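# Loop a rubber band around two bench dogs

## Task

Stretch the rubber band so it wraps once around each of the two bench dogs, sitting on the sides of the dogs above the board rather than resting on their tops. At the end the board must lie flat and motionless on the table, the gripper must be empty and not touching the band, and the arm must have released it and backed away.

## Robot and tools

Robot: a single six-joint arm with a two-finger parallel gripper. Every joint list, whether in a command or a result, follows this order: waist, shoulder, elbow, wrist pitch, wrist yaw, wrist roll. Stated ranges in radians: waist -3.054 to 3.054, shoulder 0.000 to 3.142, elbow 0.000 to 2.356, wrist pitch -1.571 to 1.571, wrist yaw -1.571 to 1.571, wrist roll -3.142 to 3.142. Real ends may sit up to 0.010 rad either side of these. A call whose target goes more than 0.010 rad beyond a range end, and further out than the joint currently is, gets refused; a target past the real end is clipped, and the result then prints "joint sent to its limit" (missing that line does not prove there is more room).

Frame: the scene frame has its origin on the table surface under the arm base, +z up, +y to the left when facing along +x. Positions are in metres, the gripper orientation is a wxyz quaternion. The arm base may be slightly tilted, and the reported hand position grows less accurate at long reach. end_effector_position is the point between the finger pads, roughly 3 to 4 cm back from the fingertips. Fingers point along the gripper's +x axis and close along its y axis.

A command row is 7 plain numbers: six absolute joint angles in radians (targets, not offsets), then the gripper opening. Opening runs -1 to 1: +1 fully open (pad gap 0.088 m), empty fingers touch near -0.80, and values below that add nothing. Full open to closed takes at least about 0.5 s. To keep hold of something, command an opening about 0.07 under the reported grip_measured; a smaller margin gives a lighter grip. Objects thinner than about 3 mm get proportionally less squeeze.

execute_actions(actions): actions is a list of actions; each action is a list of 1 to 15 rows, each row played for one control step of 1/30 s. If fewer than 15 rows are given, the last one is held for the remaining steps. An empty list simply returns the current state and images.

move(target, speed, blocking): target is one 7-number row of absolute joint angles plus opening. All joints travel so they finish together, so the hand traces a curve; duration is clamped between 0.5 and 10 s, and if 10 s is not enough the joints stop short. speed (0.01 to 2 rad/s, default 0.5) caps the fastest joint's path. The opening is applied at the start. Moves ignore obstacles, and a faster move or a target deeper past a contact presses harder. blocking=false returns after 0.5 s while the arm continues; afterwards use wait(0) to check, and until the move shows as ended, new rows and moves are rejected (use wait or stop). The extra "move:" line gives the outcome (done, off_target, moving, held, fault), limits=held or limits=none, and the joint furthest from target. After limits=held the arm can suddenly move well faster than the requested speed.

wait(seconds): 0 to 10; the arm keeps its last command and any running move continues. stop(): brakes a running move; it needs stopping distance, and the fingers keep moving. zoom_image(camera, region): camera is cam_high, cam_low or cam_wrist (each 896x504); region is [x0, y0, x1, y1] in pixels from the top-left, at most 504x504. finished_scene(scene): pass the current scene number; irreversible, so only call it when the band is placed and the gripper is open and clear.

Motion limits: each control step the sent target stays within a lead of the measured angle (0.211 rad for waist, shoulder, elbow; 0.213 wrist pitch; 0.267 wrist yaw; 0.228 wrist roll), and targets that would shift the hand over 70 mm are scaled back. Large changes therefore need several actions; an unfinished motion may not complete during a wait, so resend the remainder. Friction can leave joints short, especially at full reach, and tiny turns may not happen; check Joint positions after each move. To keep a joint still, resend its value from "Joint targets".

Results: Joint positions and Joint velocities (rad, rad/s, then finger gap in m), Joint targets (angles currently being driven toward), grip_measured (opening on the command scale; may be off by about 1 mm and reads up to 3 mm narrow when squeezing hard), grip_effort_n (motor effort in newtons, negative closes, up to about 83; it keeps a residual when idle; n/a at start), step readings with HELD on steps that were restrained, and "joint command not followed" when the clearance check altered targets (mount blocks and posts count as arm). Camera calibration is given per camera; later results list cameras whose values changed.

Hazards: contact torque reaching a load limit (waist 17.8, shoulder 22, elbow 22, wrist pitch 5.8, wrist yaw 5.78, wrist roll 5.42 N m, held weight included) halts the arm for 10 s. Motors warm while holding loads: MOTOR HOT from 50 °C, and at 95 °C an OVER-TEMPERATURE FAULT holds the arm; prolonged overheating cuts power and the arm goes limp. Occasional external tugs or pushes may occur. Never knock anything off the table, avoid slamming, dropping or shoving the board or dogs hard, and make sure the band ends on the dog sides, not their tops, before releasing and retreating.

Each tool is called after ">>>" by a JSON object that holds its "method" and its "body".

## Session

>>> {"method": "execute_actions", "body": {"actions": []}}

Scene clock: 0.00 s.
end_effector_position=(+0.4842, -0.2376, +0.1950) grip_measured=+0.849 grip_effort_n=n/a end_effector_quat_wxyz=(+0.615, +0.755, +0.203, -0.103) end_effector_velocity=(-0.003, -0.002, +0.001) end_effector_angular_velocity=(-0.003, +0.003, -0.001)
Joint names: [waist, shoulder, elbow, wrist pitch, wrist yaw, wrist roll]
Joint positions: [-0.768  2.189  1.286  1.113 -1.142  2.329  0.081]
Joint velocities: [-0.007 -0.002 -0.002 -0.007 -0.007 -0.007 -0.   ]
Heat: hottest elbow 28 °C (+0.0 °C/min).
Joint targets: [-0.768 2.189 1.286 1.113 -1.142 2.329]

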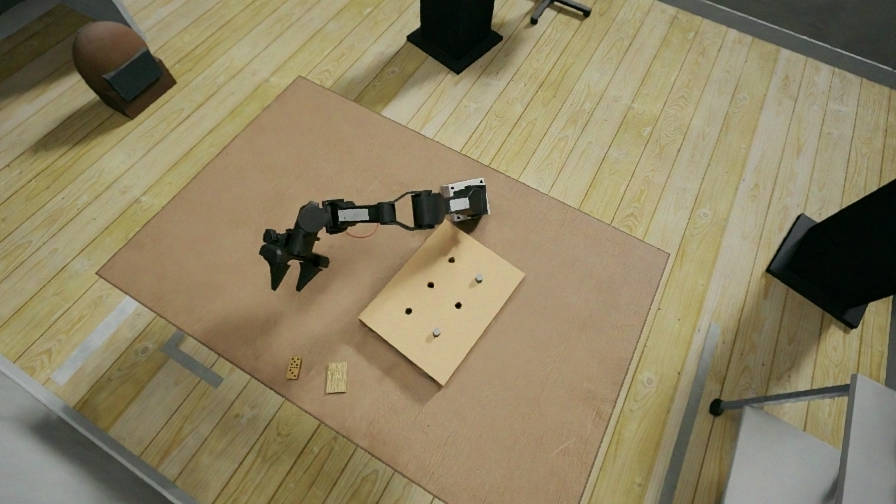

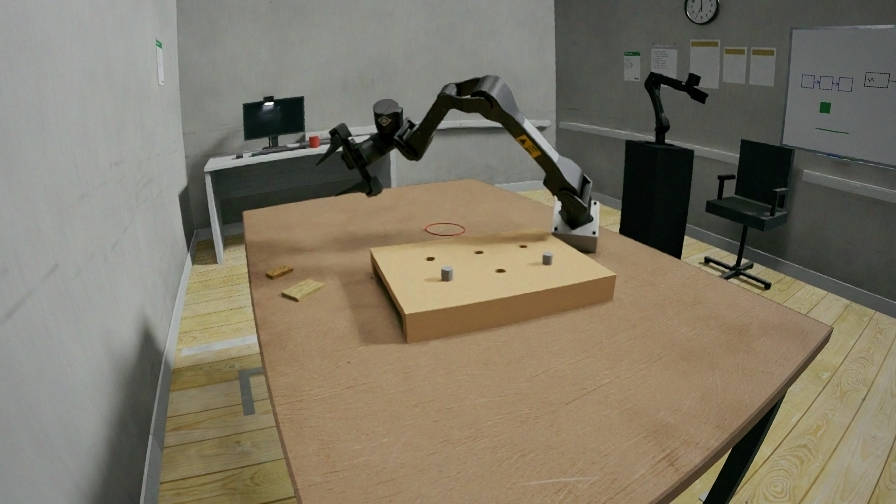

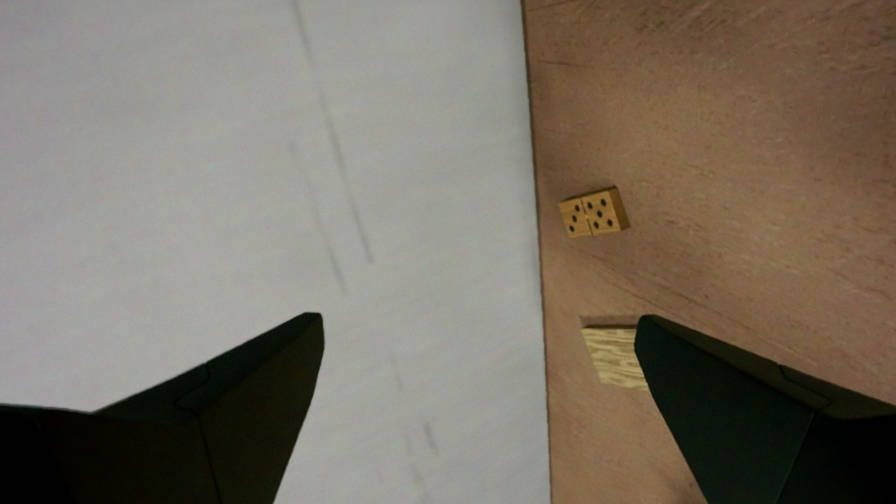

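>>> {"method": "zoom_image", "body": {"camera": "cam_high", "region": [320, 170, 560, 400]}}

>>> {"method": "zoom_image", "body": {"camera": "cam_low", "region": [360, 190, 640, 350]}}

Region (320, 170, 560, 400) of cam_high's 896x504 image, scaled by 2.100, with more detail than that image has; it fills the top 483 rows of this view, and the rest is white.

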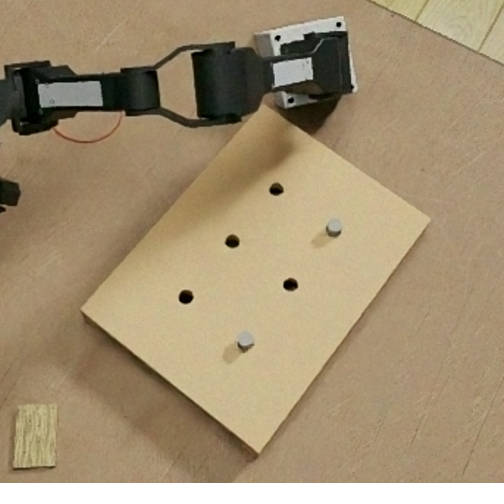

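Region (360, 190, 640, 350) of cam_low's 896x504 image, scaled by 1.800, with more detail than that image has; it fills the top 288 rows of this view, and the rest is white.

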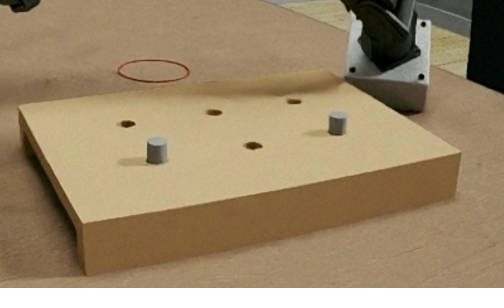

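>>> {"method": "move", "body": {"target": [-1.039,2.3245,1.650,-1.148,-0.543,0.333,0.0], "speed": 0.9}}

Scene clock: 52.00 s.
end_effector_position=(+0.2322, -0.3090, +0.1248) grip_measured=+0.002 grip_effort_n=-15.6 end_effector_quat_wxyz=(+0.506, +0.498, +0.495, -0.501) end_effector_velocity=(+0.001, +0.005, +0.001) end_effector_angular_velocity=(+0.024, -0.015, -0.006)
Joint names: [waist, shoulder, elbow, wrist pitch, wrist yaw, wrist roll]
Joint positions: [-1.04   2.305  1.644 -1.145 -0.546  0.339  0.039]
Joint velocities: [-0.002 -0.002 -0.002 -0.022 -0.022 -0.007 -0.   ]
Heat: hottest waist 33 °C (+5.8 °C/min).
Joint targets: [-1.039 2.325 1.650 -1.148 -0.543 0.333]
move: off_target; limits=none; farthest joint: the shoulder, 0.020 radians from its target (0.136 radians at the start)
camera_calibration (this result's frames):
cam_wrist: T_world_to_cam=[[-0.999494, -0.0281314, 0.0148726, 0.234124], [-0.0216264, 0.943377, 0.331018, 0.287975], [-0.0233424, 0.330529, -0.943507, 0.311057], [0, 0, 0, 1]] pos_world=[0.247494, -0.367896, 0.194678]

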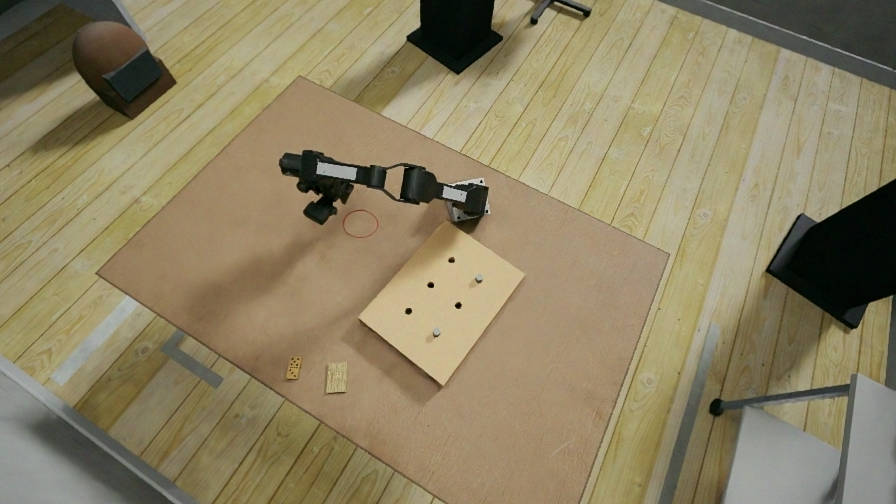

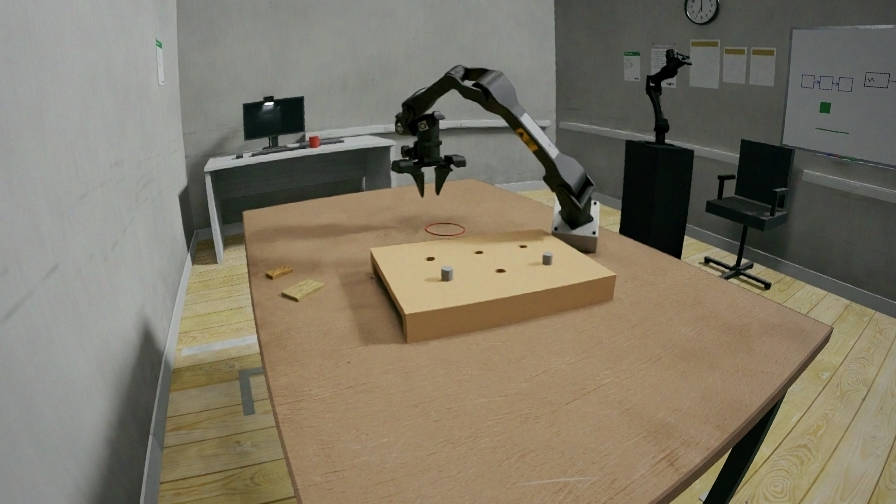

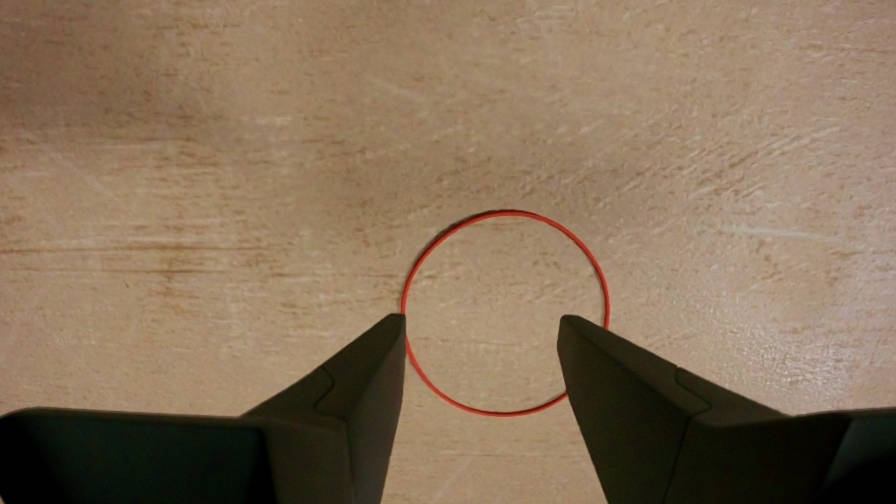

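>>> {"method": "move", "body": {"target": [-0.844,2.254,1.398,-0.846,-0.580,0.559,-0.3], "speed": 0.4}}

Scene clock: 61.50 s.
end_effector_position=(+0.2612, -0.2734, +0.0496) grip_measured=-0.298 grip_effort_n=-15.6 end_effector_quat_wxyz=(+0.500, +0.499, +0.500, -0.501) end_effector_velocity=(-0.000, +0.002, +0.001) end_effector_angular_velocity=(+0.008, -0.004, +0.001)
Joint names: [waist, shoulder, elbow, wrist pitch, wrist yaw, wrist roll]
Joint positions: [-0.849  2.264  1.409 -0.849 -0.577  0.553  0.024]
Joint velocities: [-0.002 -0.002 -0.002 -0.007 -0.007 -0.007 -0.   ]
Heat: hottest waist 33 °C (+5.1 °C/min).
Joint targets: [-0.844 2.254 1.398 -0.846 -0.580 0.559]
move: off_target; limits=none; farthest joint: the elbow, 0.011 radians from its target (0.246 radians at the start)
camera_calibration (this result's frames):
cam_wrist: T_world_to_cam=[[-0.999351, -0.0262374, 0.0246936, 0.26519], [-0.0162415, 0.93982, 0.341284, 0.276984], [-0.0321619, 0.340661, -0.939636, 0.233869], [0, 0, 0, 1]] pos_world=[0.277038, -0.333027, 0.118673]

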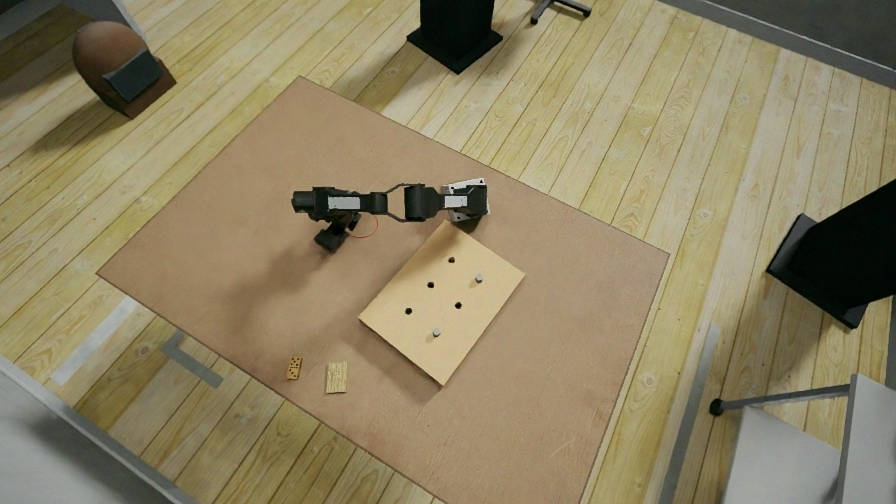

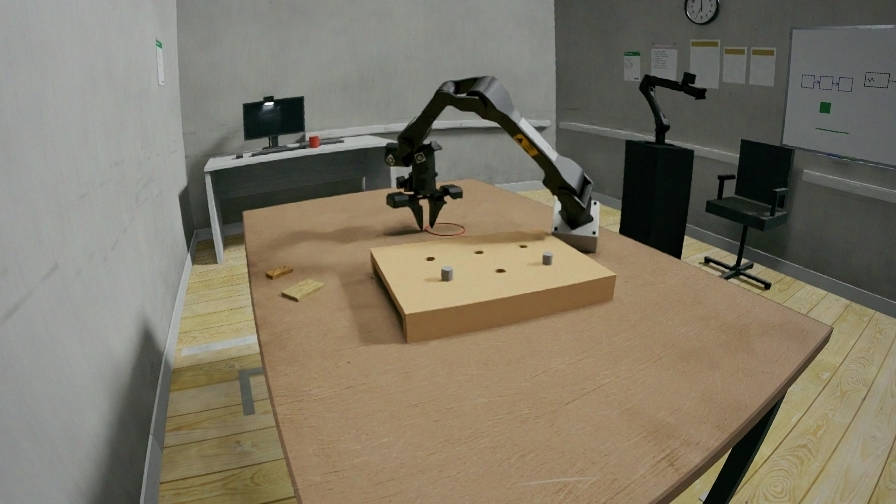

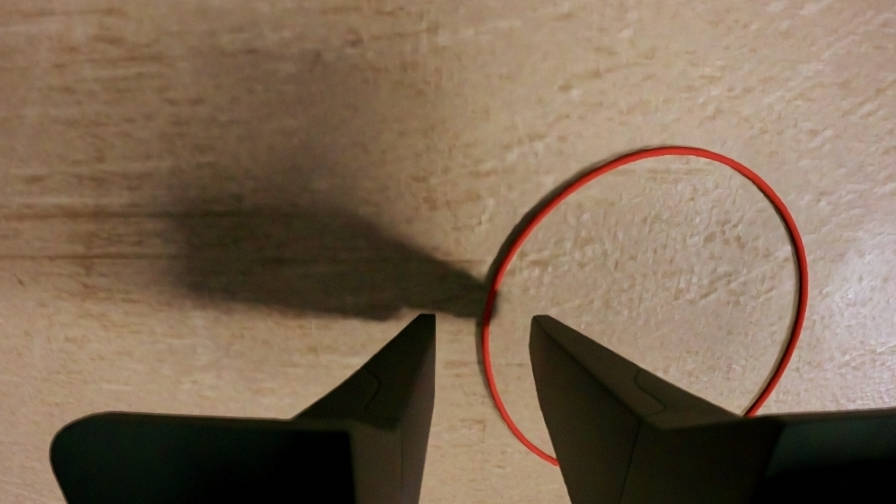

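>>> {"method": "move", "body": {"target": [-0.823,2.300,1.378,-0.806,-0.587,0.58,-0.3], "speed": 0.1}}

>>> {"method": "zoom_image", "body": {"camera": "cam_low", "region": [380, 180, 500, 250]}}

Scene clock: 74.33 s.
end_effector_position=(+0.2630, -0.2729, +0.0415) grip_measured=-0.298 grip_effort_n=-14.7 end_effector_quat_wxyz=(+0.502, +0.501, +0.497, -0.500) end_effector_velocity=(-0.007, -0.001, +0.001) end_effector_angular_velocity=(-0.006, +0.021, -0.006)
Joint names: [waist, shoulder, elbow, wrist pitch, wrist yaw, wrist roll]
Joint positions: [-0.836  2.272  1.393 -0.811 -0.584  0.574  0.024]
Joint velocities: [-0.007 -0.002 -0.007 -0.007  0.022 -0.007 -0.   ]
Heat: hottest shoulder 34 °C (+5.1 °C/min).
Joint targets: [-0.823 2.300 1.378 -0.806 -0.587 0.580]
move: off_target; limits=none; farthest joint: the shoulder, 0.028 radians from its target (0.036 radians at the start)
camera_calibration (this result's frames):
cam_wrist: T_world_to_cam=[[-0.999528, -0.024974, 0.0178978, 0.267896], [-0.0174039, 0.940248, 0.340045, 0.279837], [-0.0253207, 0.339573, -0.940239, 0.224079], [0, 0, 0, 1]] pos_world=[0.278313, -0.332517, 0.110736]

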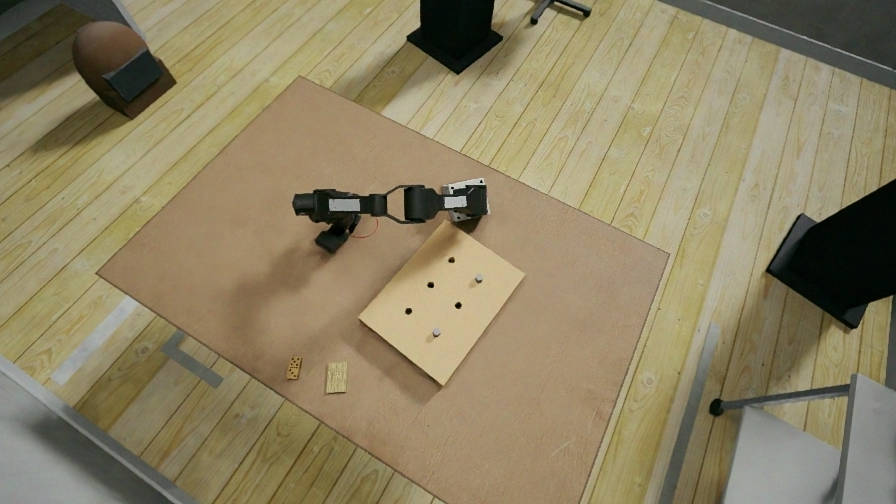

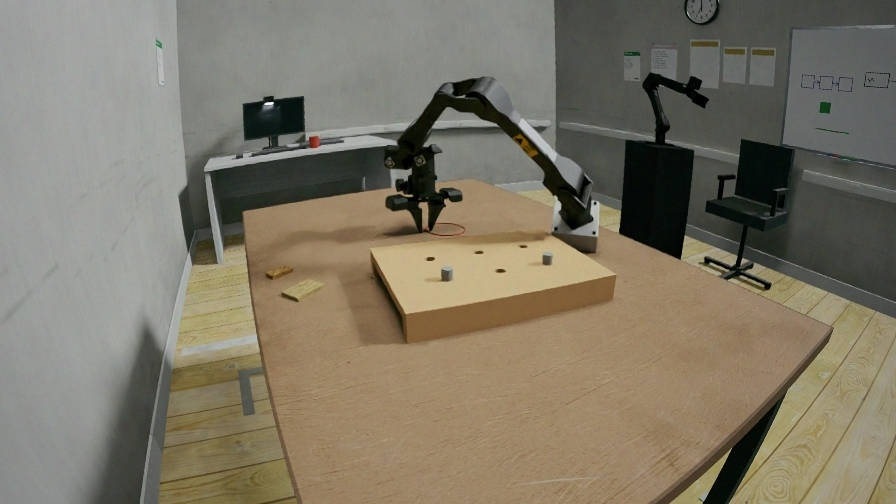

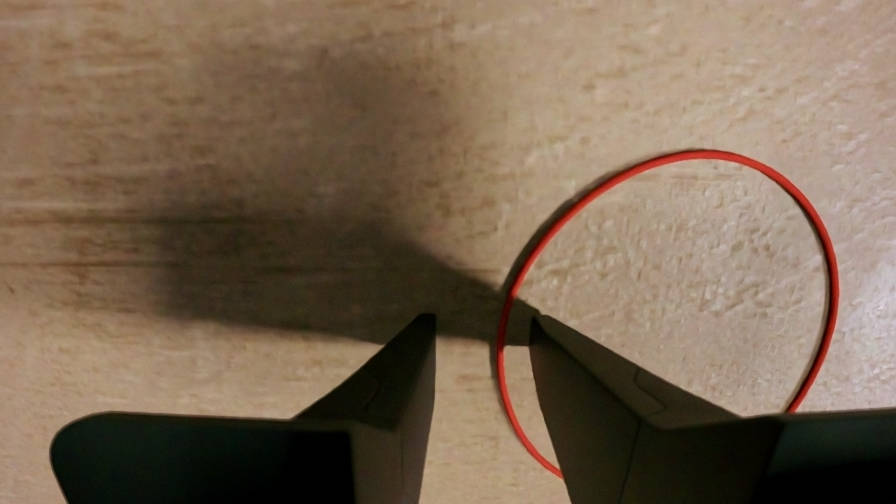

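Region (380, 180, 500, 250) of cam_low's 896x504 image, scaled by 4.200, with more detail than that image has; it fills the top 294 rows of this view, and the rest is white.

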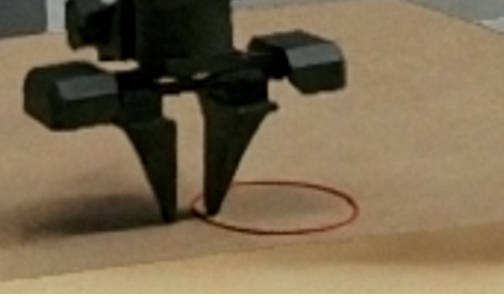

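>>> {"method": "move", "body": {"target": [-0.823,2.322,1.378,-0.795,-0.587,0.58,-0.3], "speed": 0.05}}

Scene clock: 78.67 s.
end_effector_position=(+0.2619, -0.2732, +0.0399) grip_measured=-0.298 grip_effort_n=-14.2 end_effector_quat_wxyz=(+0.500, +0.505, +0.496, -0.498) end_effector_velocity=(-0.002, +0.002, -0.001) end_effector_angular_velocity=(+0.012, -0.002, -0.001)
Joint names: [waist, shoulder, elbow, wrist pitch, wrist yaw, wrist roll]
Joint positions: [-0.838  2.279  1.393 -0.81  -0.591  0.574  0.024]
Joint velocities: [-0.002  0.002 -0.002 -0.007 -0.007 -0.007 -0.   ]
Heat: hottest waist 33 °C (+3.0 °C/min).
Joint targets: [-0.823 2.322 1.378 -0.795 -0.587 0.580]
move: off_target; limits=none; farthest joint: the shoulder, 0.043 radians from its target (0.050 radians at the start)
camera_calibration (this result's frames):
cam_wrist: T_world_to_cam=[[-0.999732, -0.0191809, 0.0129836, 0.268655], [-0.0134875, 0.937805, 0.346902, 0.278666], [-0.01883, 0.346633, -0.937812, 0.222788], [0, 0, 0, 1]] pos_world=[0.276536, -0.333407, 0.108775]

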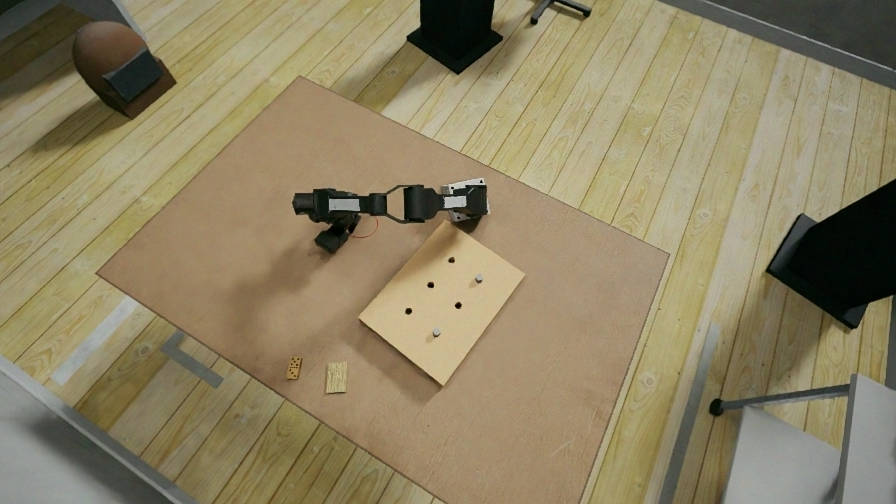

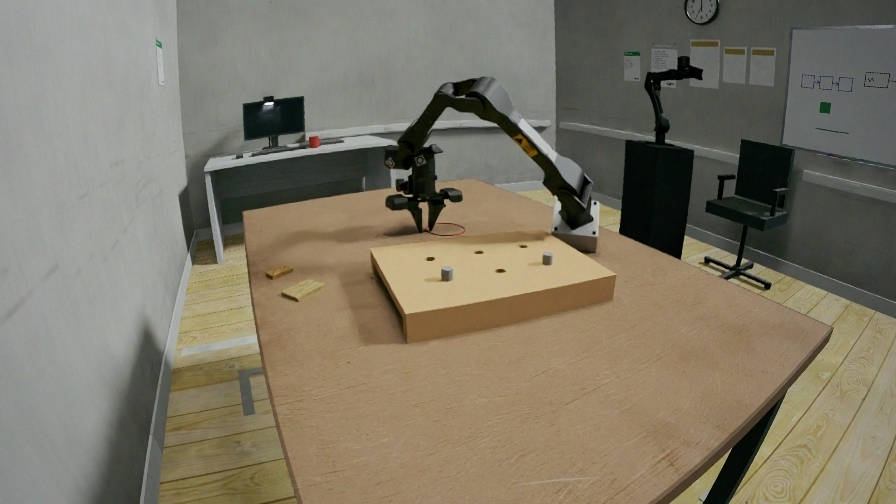

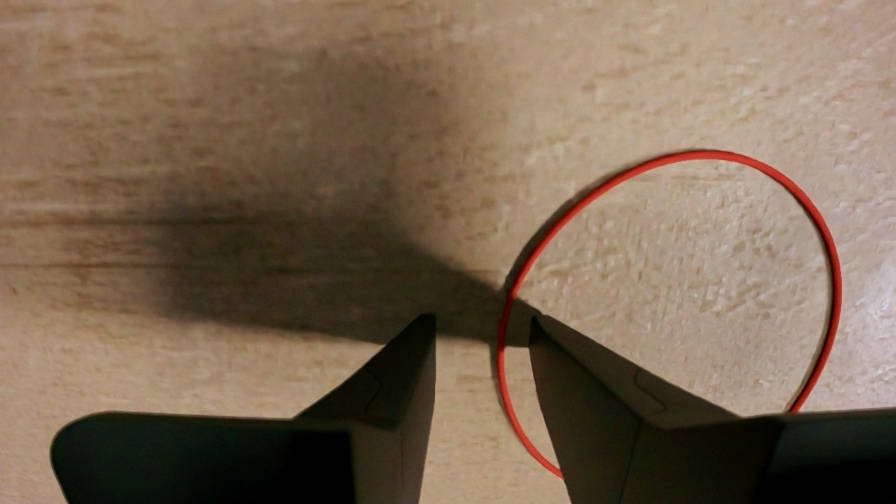

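>>> {"method": "move", "body": {"target": [-0.832,2.29,1.388,-0.81,-0.59,0.575,-1], "speed": 0.05}}

Scene clock: 83.27 s.
end_effector_position=(+0.2615, -0.2751, +0.0416) grip_measured=-0.785 grip_effort_n=-83.5 end_effector_quat_wxyz=(+0.502, +0.507, +0.493, -0.498) end_effector_velocity=(-0.000, +0.003, -0.002) end_effector_angular_velocity=(+0.014, +0.000, -0.012)
Joint names: [waist, shoulder, elbow, wrist pitch, wrist yaw, wrist roll]
Joint positions: [-0.845  2.279  1.394 -0.807 -0.594  0.574  0.001]
Joint velocities: [ 0.002  0.002 -0.002 -0.007 -0.007  0.007  0.   ]
Heat: hottest waist 32 °C (+2.0 °C/min).
Joint targets: [-0.832 2.290 1.388 -0.810 -0.590 0.575]
move: off_target; limits=none; farthest joint: the waist, 0.013 radians from its target (0.007 radians at the start)
camera_calibration (this result's frames):
cam_wrist: T_world_to_cam=[[-0.999852, -0.0160869, 0.00601668, 0.269387], [-0.0130457, 0.939181, 0.343176, 0.280291], [-0.0111714, 0.343047, -0.939252, 0.222047], [0, 0, 0, 1]] pos_world=[0.275484, -0.335083, 0.110749]

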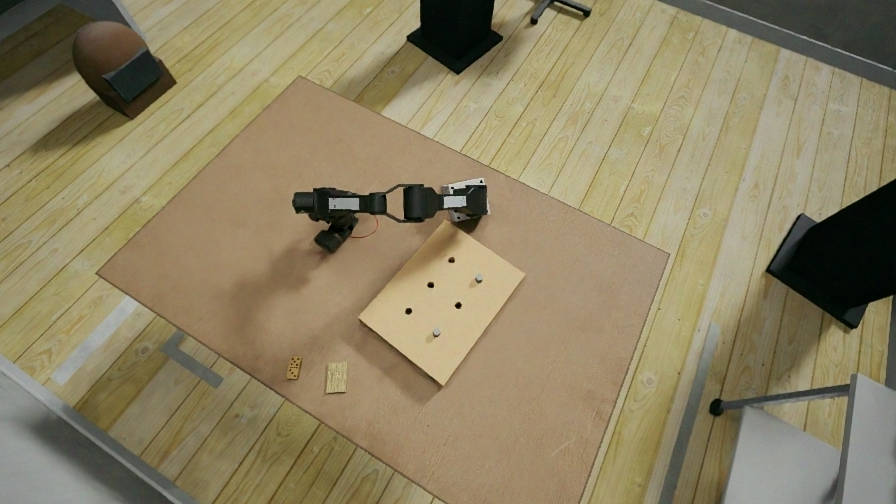

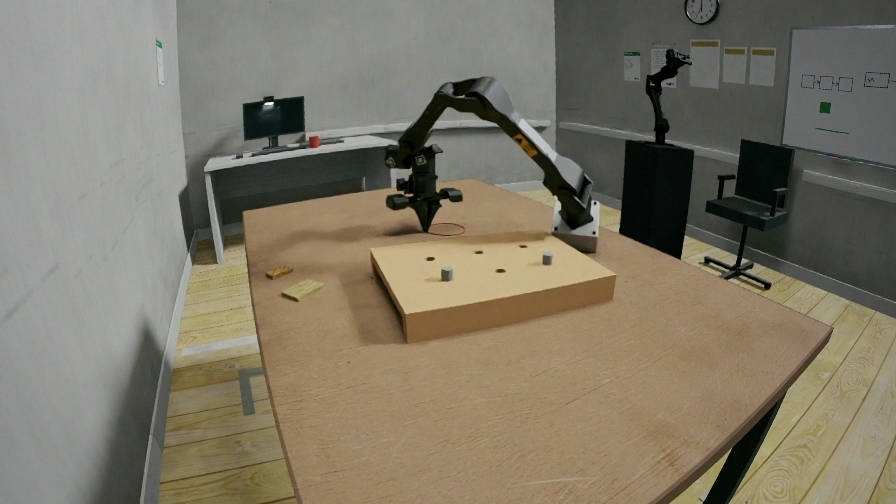

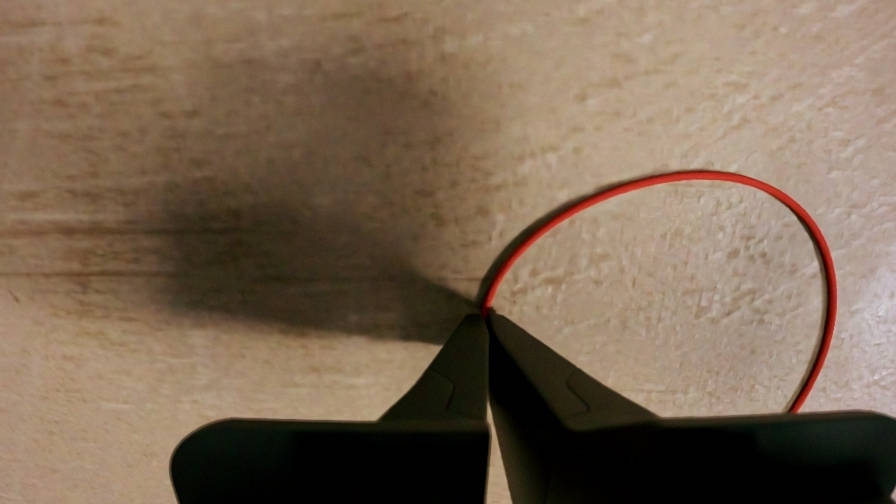

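>>> {"method": "move", "body": {"target": [-1.016,1.995,1.62,-1.42,-0.548,0.358,-1], "speed": 0.4}}

>>> {"method": "zoom_image", "body": {"camera": "cam_low", "region": [340, 100, 540, 250]}}

Scene clock: 90.00 s.
end_effector_position=(+0.2609, -0.2200, +0.2014) grip_measured=-0.785 grip_effort_n=-83.5 end_effector_quat_wxyz=(+0.502, +0.501, +0.497, -0.500) end_effector_velocity=(-0.002, +0.006, +0.001) end_effector_angular_velocity=(+0.019, -0.001, -0.006)
Joint names: [waist, shoulder, elbow, wrist pitch, wrist yaw, wrist roll]
Joint positions: [-1.016  2.002  1.615 -1.417 -0.551  0.364  0.001]
Joint velocities: [-0.002 -0.007 -0.007 -0.022 -0.007 -0.007 -0.   ]
Heat: hottest shoulder 33 °C (+2.0 °C/min).
Joint targets: [-1.016 1.995 1.620 -1.420 -0.548 0.358]
move: done; limits=none; farthest joint: the shoulder, 0.007 radians from its target (0.284 radians at the start)
camera_calibration (this result's frames):
cam_wrist: T_world_to_cam=[[-0.999534, -0.0241532, 0.0186497, 0.264275], [-0.0163742, 0.940239, 0.340123, 0.17542], [-0.0257502, 0.339659, -0.940196, 0.356503], [0, 0, 0, 1]] pos_world=[0.276205, -0.279643, 0.27059]

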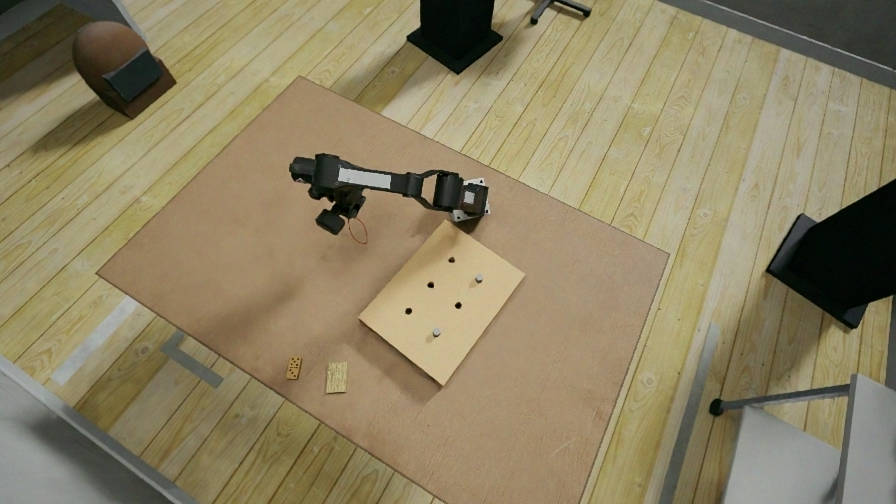

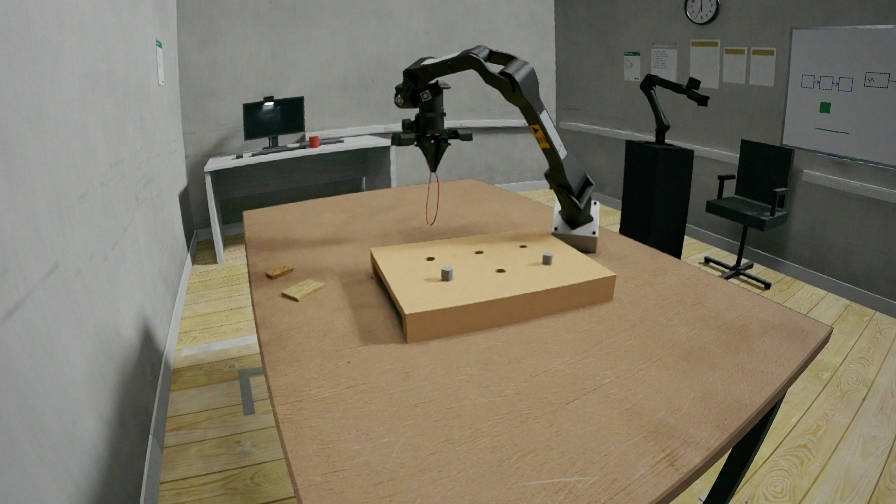

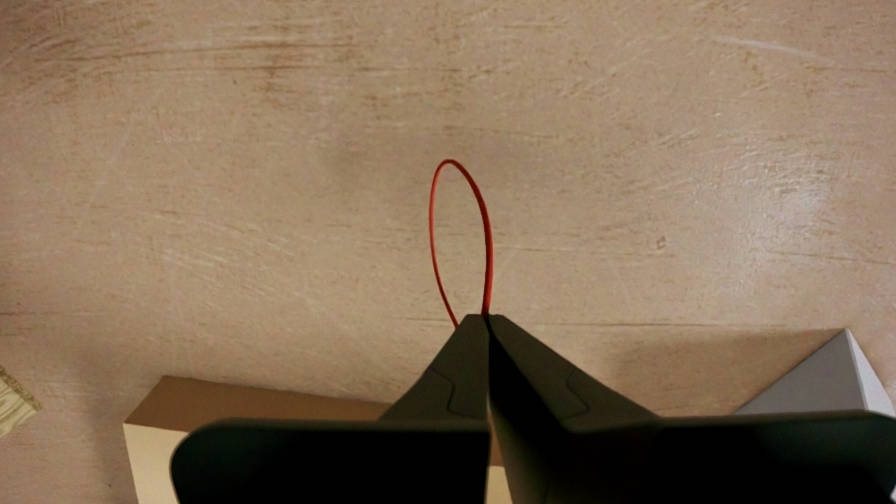

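Region (340, 100, 540, 250) of cam_low's 896x504 image, scaled by 2.520, with more detail than that image has; it fills the top 378 rows of this view, and the rest is white.

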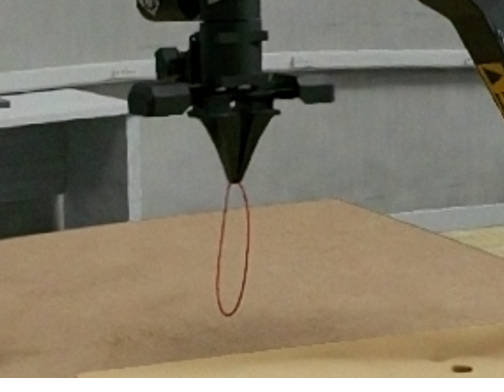

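>>> {"method": "move", "body": {"target": [-0.683,1.29,1.284,-1.56,-0.593,0.752,-1], "speed": 0.4}}

Scene clock: 104.40 s.
end_effector_position=(+0.2740, -0.0052, +0.2226) grip_measured=-0.785 grip_effort_n=-83.5 end_effector_quat_wxyz=(+0.517, +0.493, +0.494, -0.496) end_effector_velocity=(+0.001, +0.005, +0.001) end_effector_angular_velocity=(+0.013, -0.018, +0.007)
Joint names: [waist, shoulder, elbow, wrist pitch, wrist yaw, wrist roll]
Joint positions: [-0.687  1.297  1.295 -1.557 -0.589  0.746  0.001]
Joint velocities: [-0.002 -0.012 -0.002 -0.007 -0.022 -0.007 -0.   ]
Heat: hottest waist 32 °C (+0.0 °C/min).
Joint targets: [-0.683 1.290 1.284 -1.560 -0.593 0.752]
move: off_target; limits=none; farthest joint: the elbow, 0.011 radians from its target (0.331 radians at the start)
camera_calibration (this result's frames):
cam_wrist: T_world_to_cam=[[-0.998828, -0.0482166, 0.00410152, 0.285061], [-0.0444108, 0.947042, 0.318024, -0.0209665], [-0.0192183, 0.317469, -0.948074, 0.303632], [0, 0, 0, 1]] pos_world=[0.289632, -0.0627929, 0.293364]

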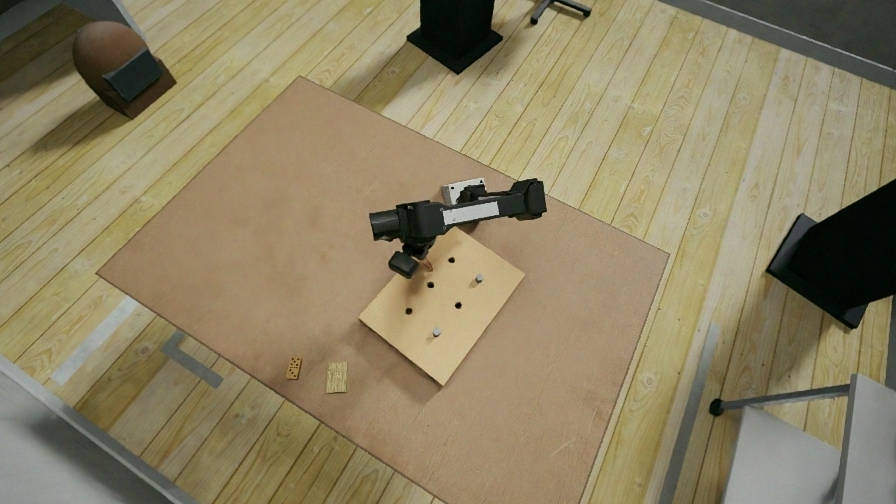

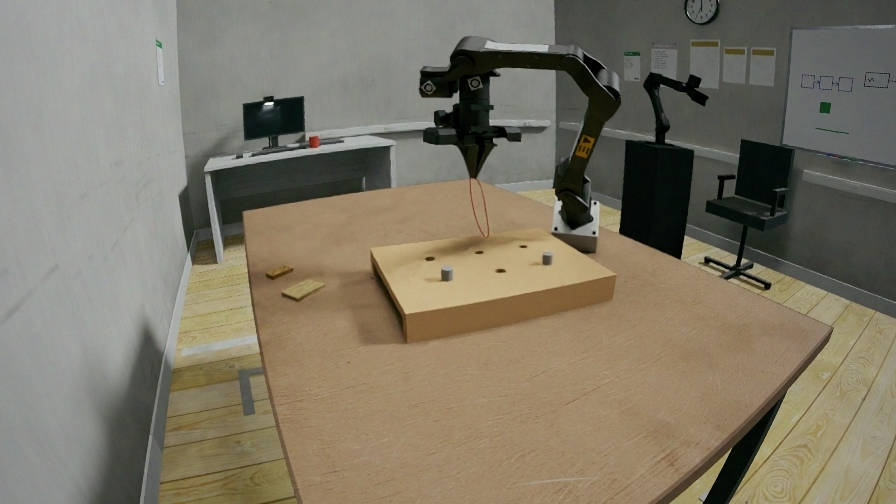

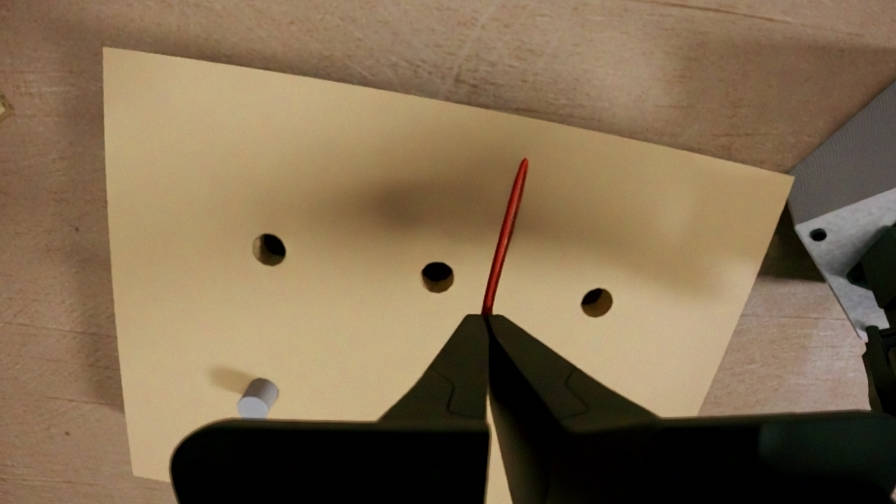

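>>> {"method": "move", "body": {"target": [-0.965,1.235,1.005,-1.553,-0.56,-1.155,-1], "speed": 0.9}}

>>> {"method": "move", "body": {"target": [-0.219,0.818,0.76,-1.242,-0.534,-0.273,-1], "speed": 0.4}}

Scene clock: 124.10 s.
end_effector_position=(+0.2000, -0.0299, +0.1996) grip_measured=-0.785 grip_effort_n=-83.5 end_effector_quat_wxyz=(+0.708, +0.002, +0.706, -0.000) end_effector_velocity=(-0.001, +0.005, -0.000) end_effector_angular_velocity=(+0.019, -0.000, -0.006)
Joint names: [waist, shoulder, elbow, wrist pitch, wrist yaw, wrist roll]
Joint positions: [-0.964  1.241  1.016 -1.556 -0.563 -1.149  0.001]
Joint velocities: [-0.002 -0.002 -0.002 -0.022 -0.007 -0.007 -0.   ]
Heat: hottest elbow 31 °C (-2.0 °C/min).
Joint targets: [-0.965 1.235 1.005 -1.553 -0.560 -1.155]
move: off_target; limits=none; farthest joint: the elbow, 0.011 radians from its target (0.290 radians at the start)
camera_calibration (this result's frames):
cam_wrist: T_world_to_cam=[[0.0226154, -0.999523, 0.0210216, -0.0260163], [-0.939948, -0.0140951, 0.341028, 0.152248], [-0.340569, -0.0274717, -0.939818, 0.340633], [0, 0, 0, 1]] pos_world=[0.259702, -0.0145002, 0.268759]

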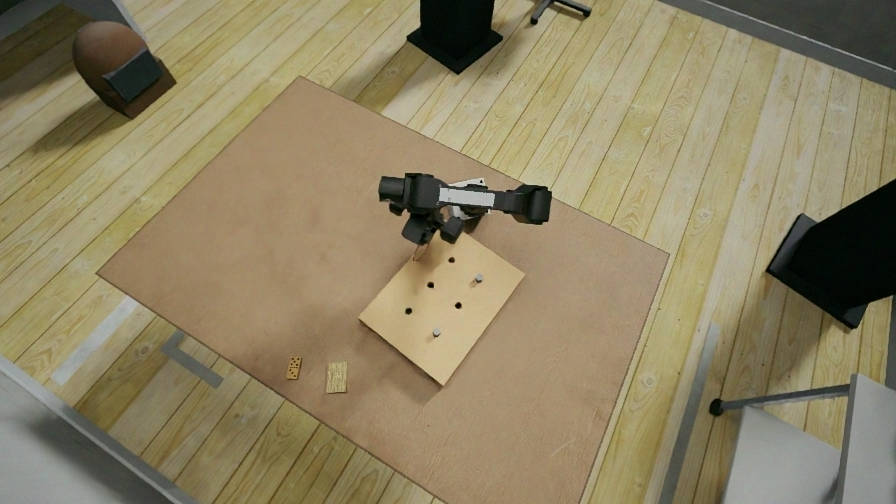

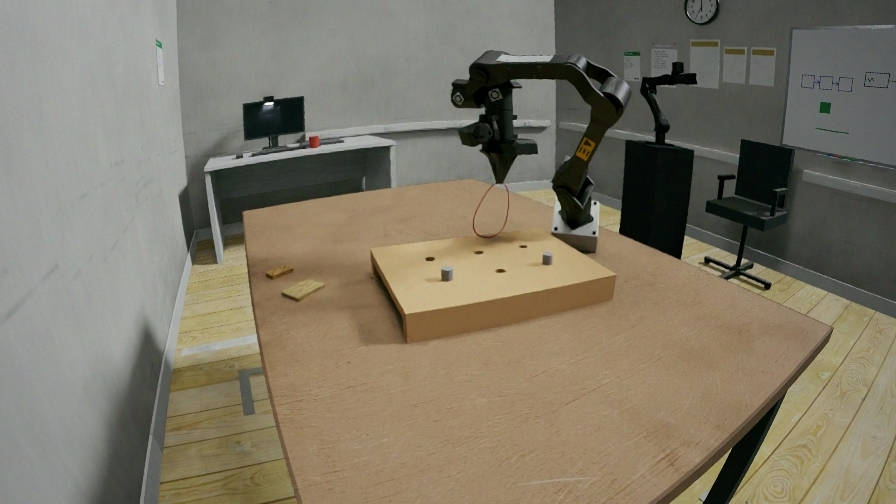

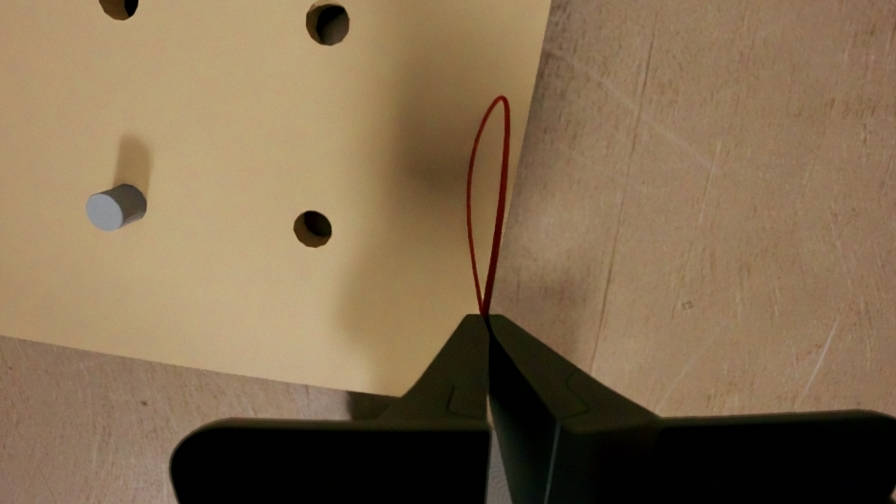

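Scene clock: 126.90 s.
end_effector_position=(+0.2047, +0.0698, +0.1352) grip_measured=-0.785 grip_effort_n=-83.5 end_effector_quat_wxyz=(+0.709, -0.001, +0.706, +0.002) end_effector_velocity=(-0.002, +0.001, -0.000) end_effector_angular_velocity=(+0.008, +0.003, -0.013)
Joint names: [waist, shoulder, elbow, wrist pitch, wrist yaw, wrist roll]
Joint positions: [-0.222  0.824  0.772 -1.245 -0.538 -0.279  0.001]
Joint velocities: [-0.002 -0.002 -0.002 -0.007 -0.007  0.007 -0.   ]
Heat: hottest elbow 31 °C (-2.0 °C/min).
Joint targets: [-0.219 0.818 0.760 -1.242 -0.534 -0.273]
move: off_target; limits=none; farthest joint: the elbow, 0.012 radians from its target (0.256 radians at the start)
camera_calibration (this result's frames):
cam_wrist: T_world_to_cam=[[0.0302308, -0.999309, 0.0216458, 0.0731976], [-0.940147, -0.0210738, 0.340117, 0.180693], [-0.339425, -0.0306323, -0.940134, 0.284389], [0, 0, 0, 1]] pos_world=[0.264194, 0.0856664, 0.204322]

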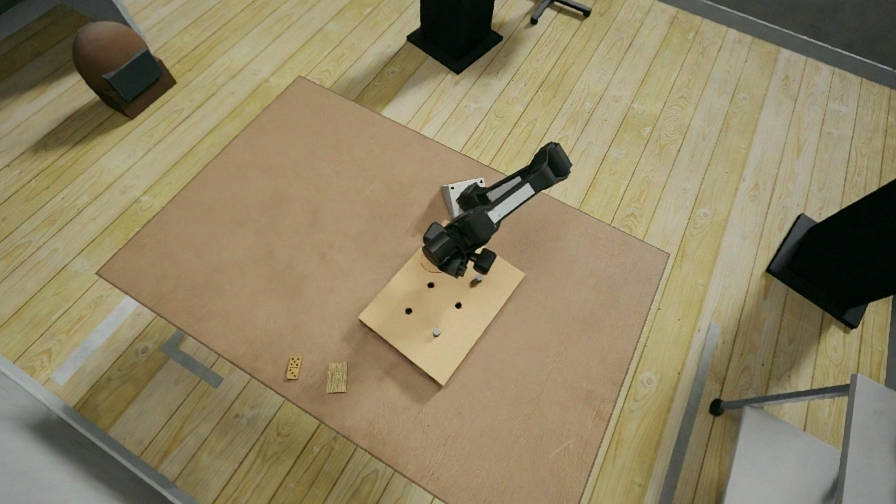

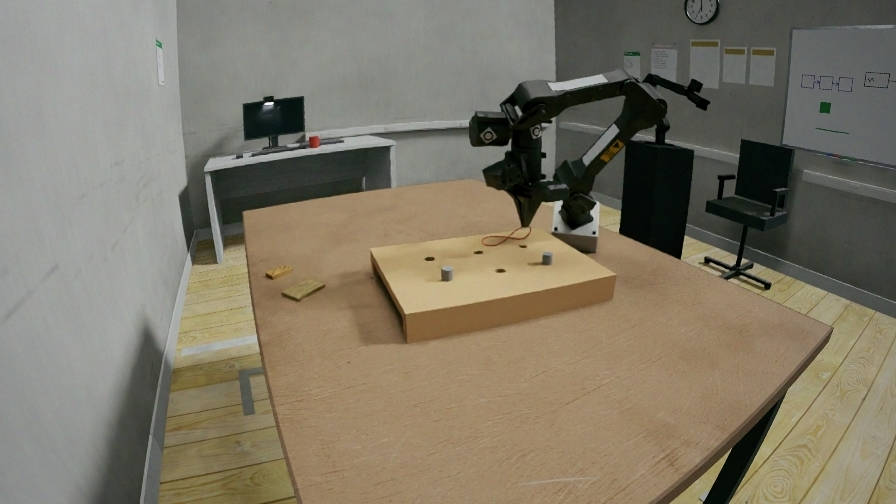

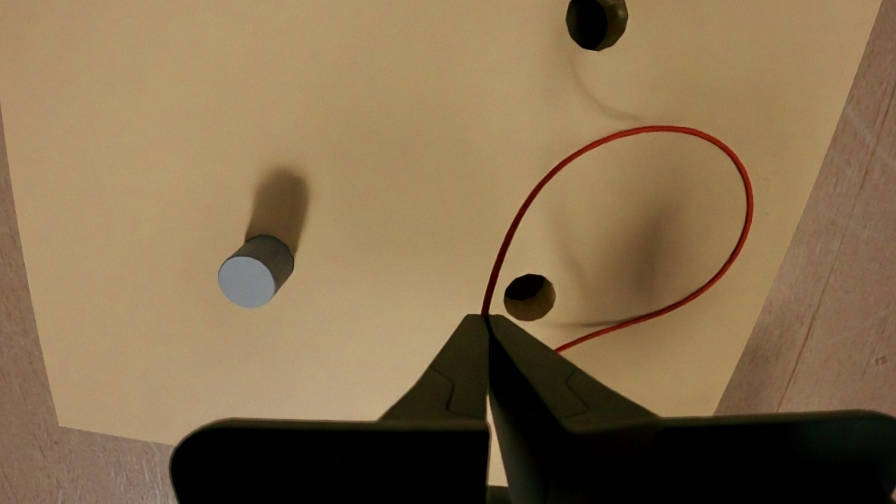

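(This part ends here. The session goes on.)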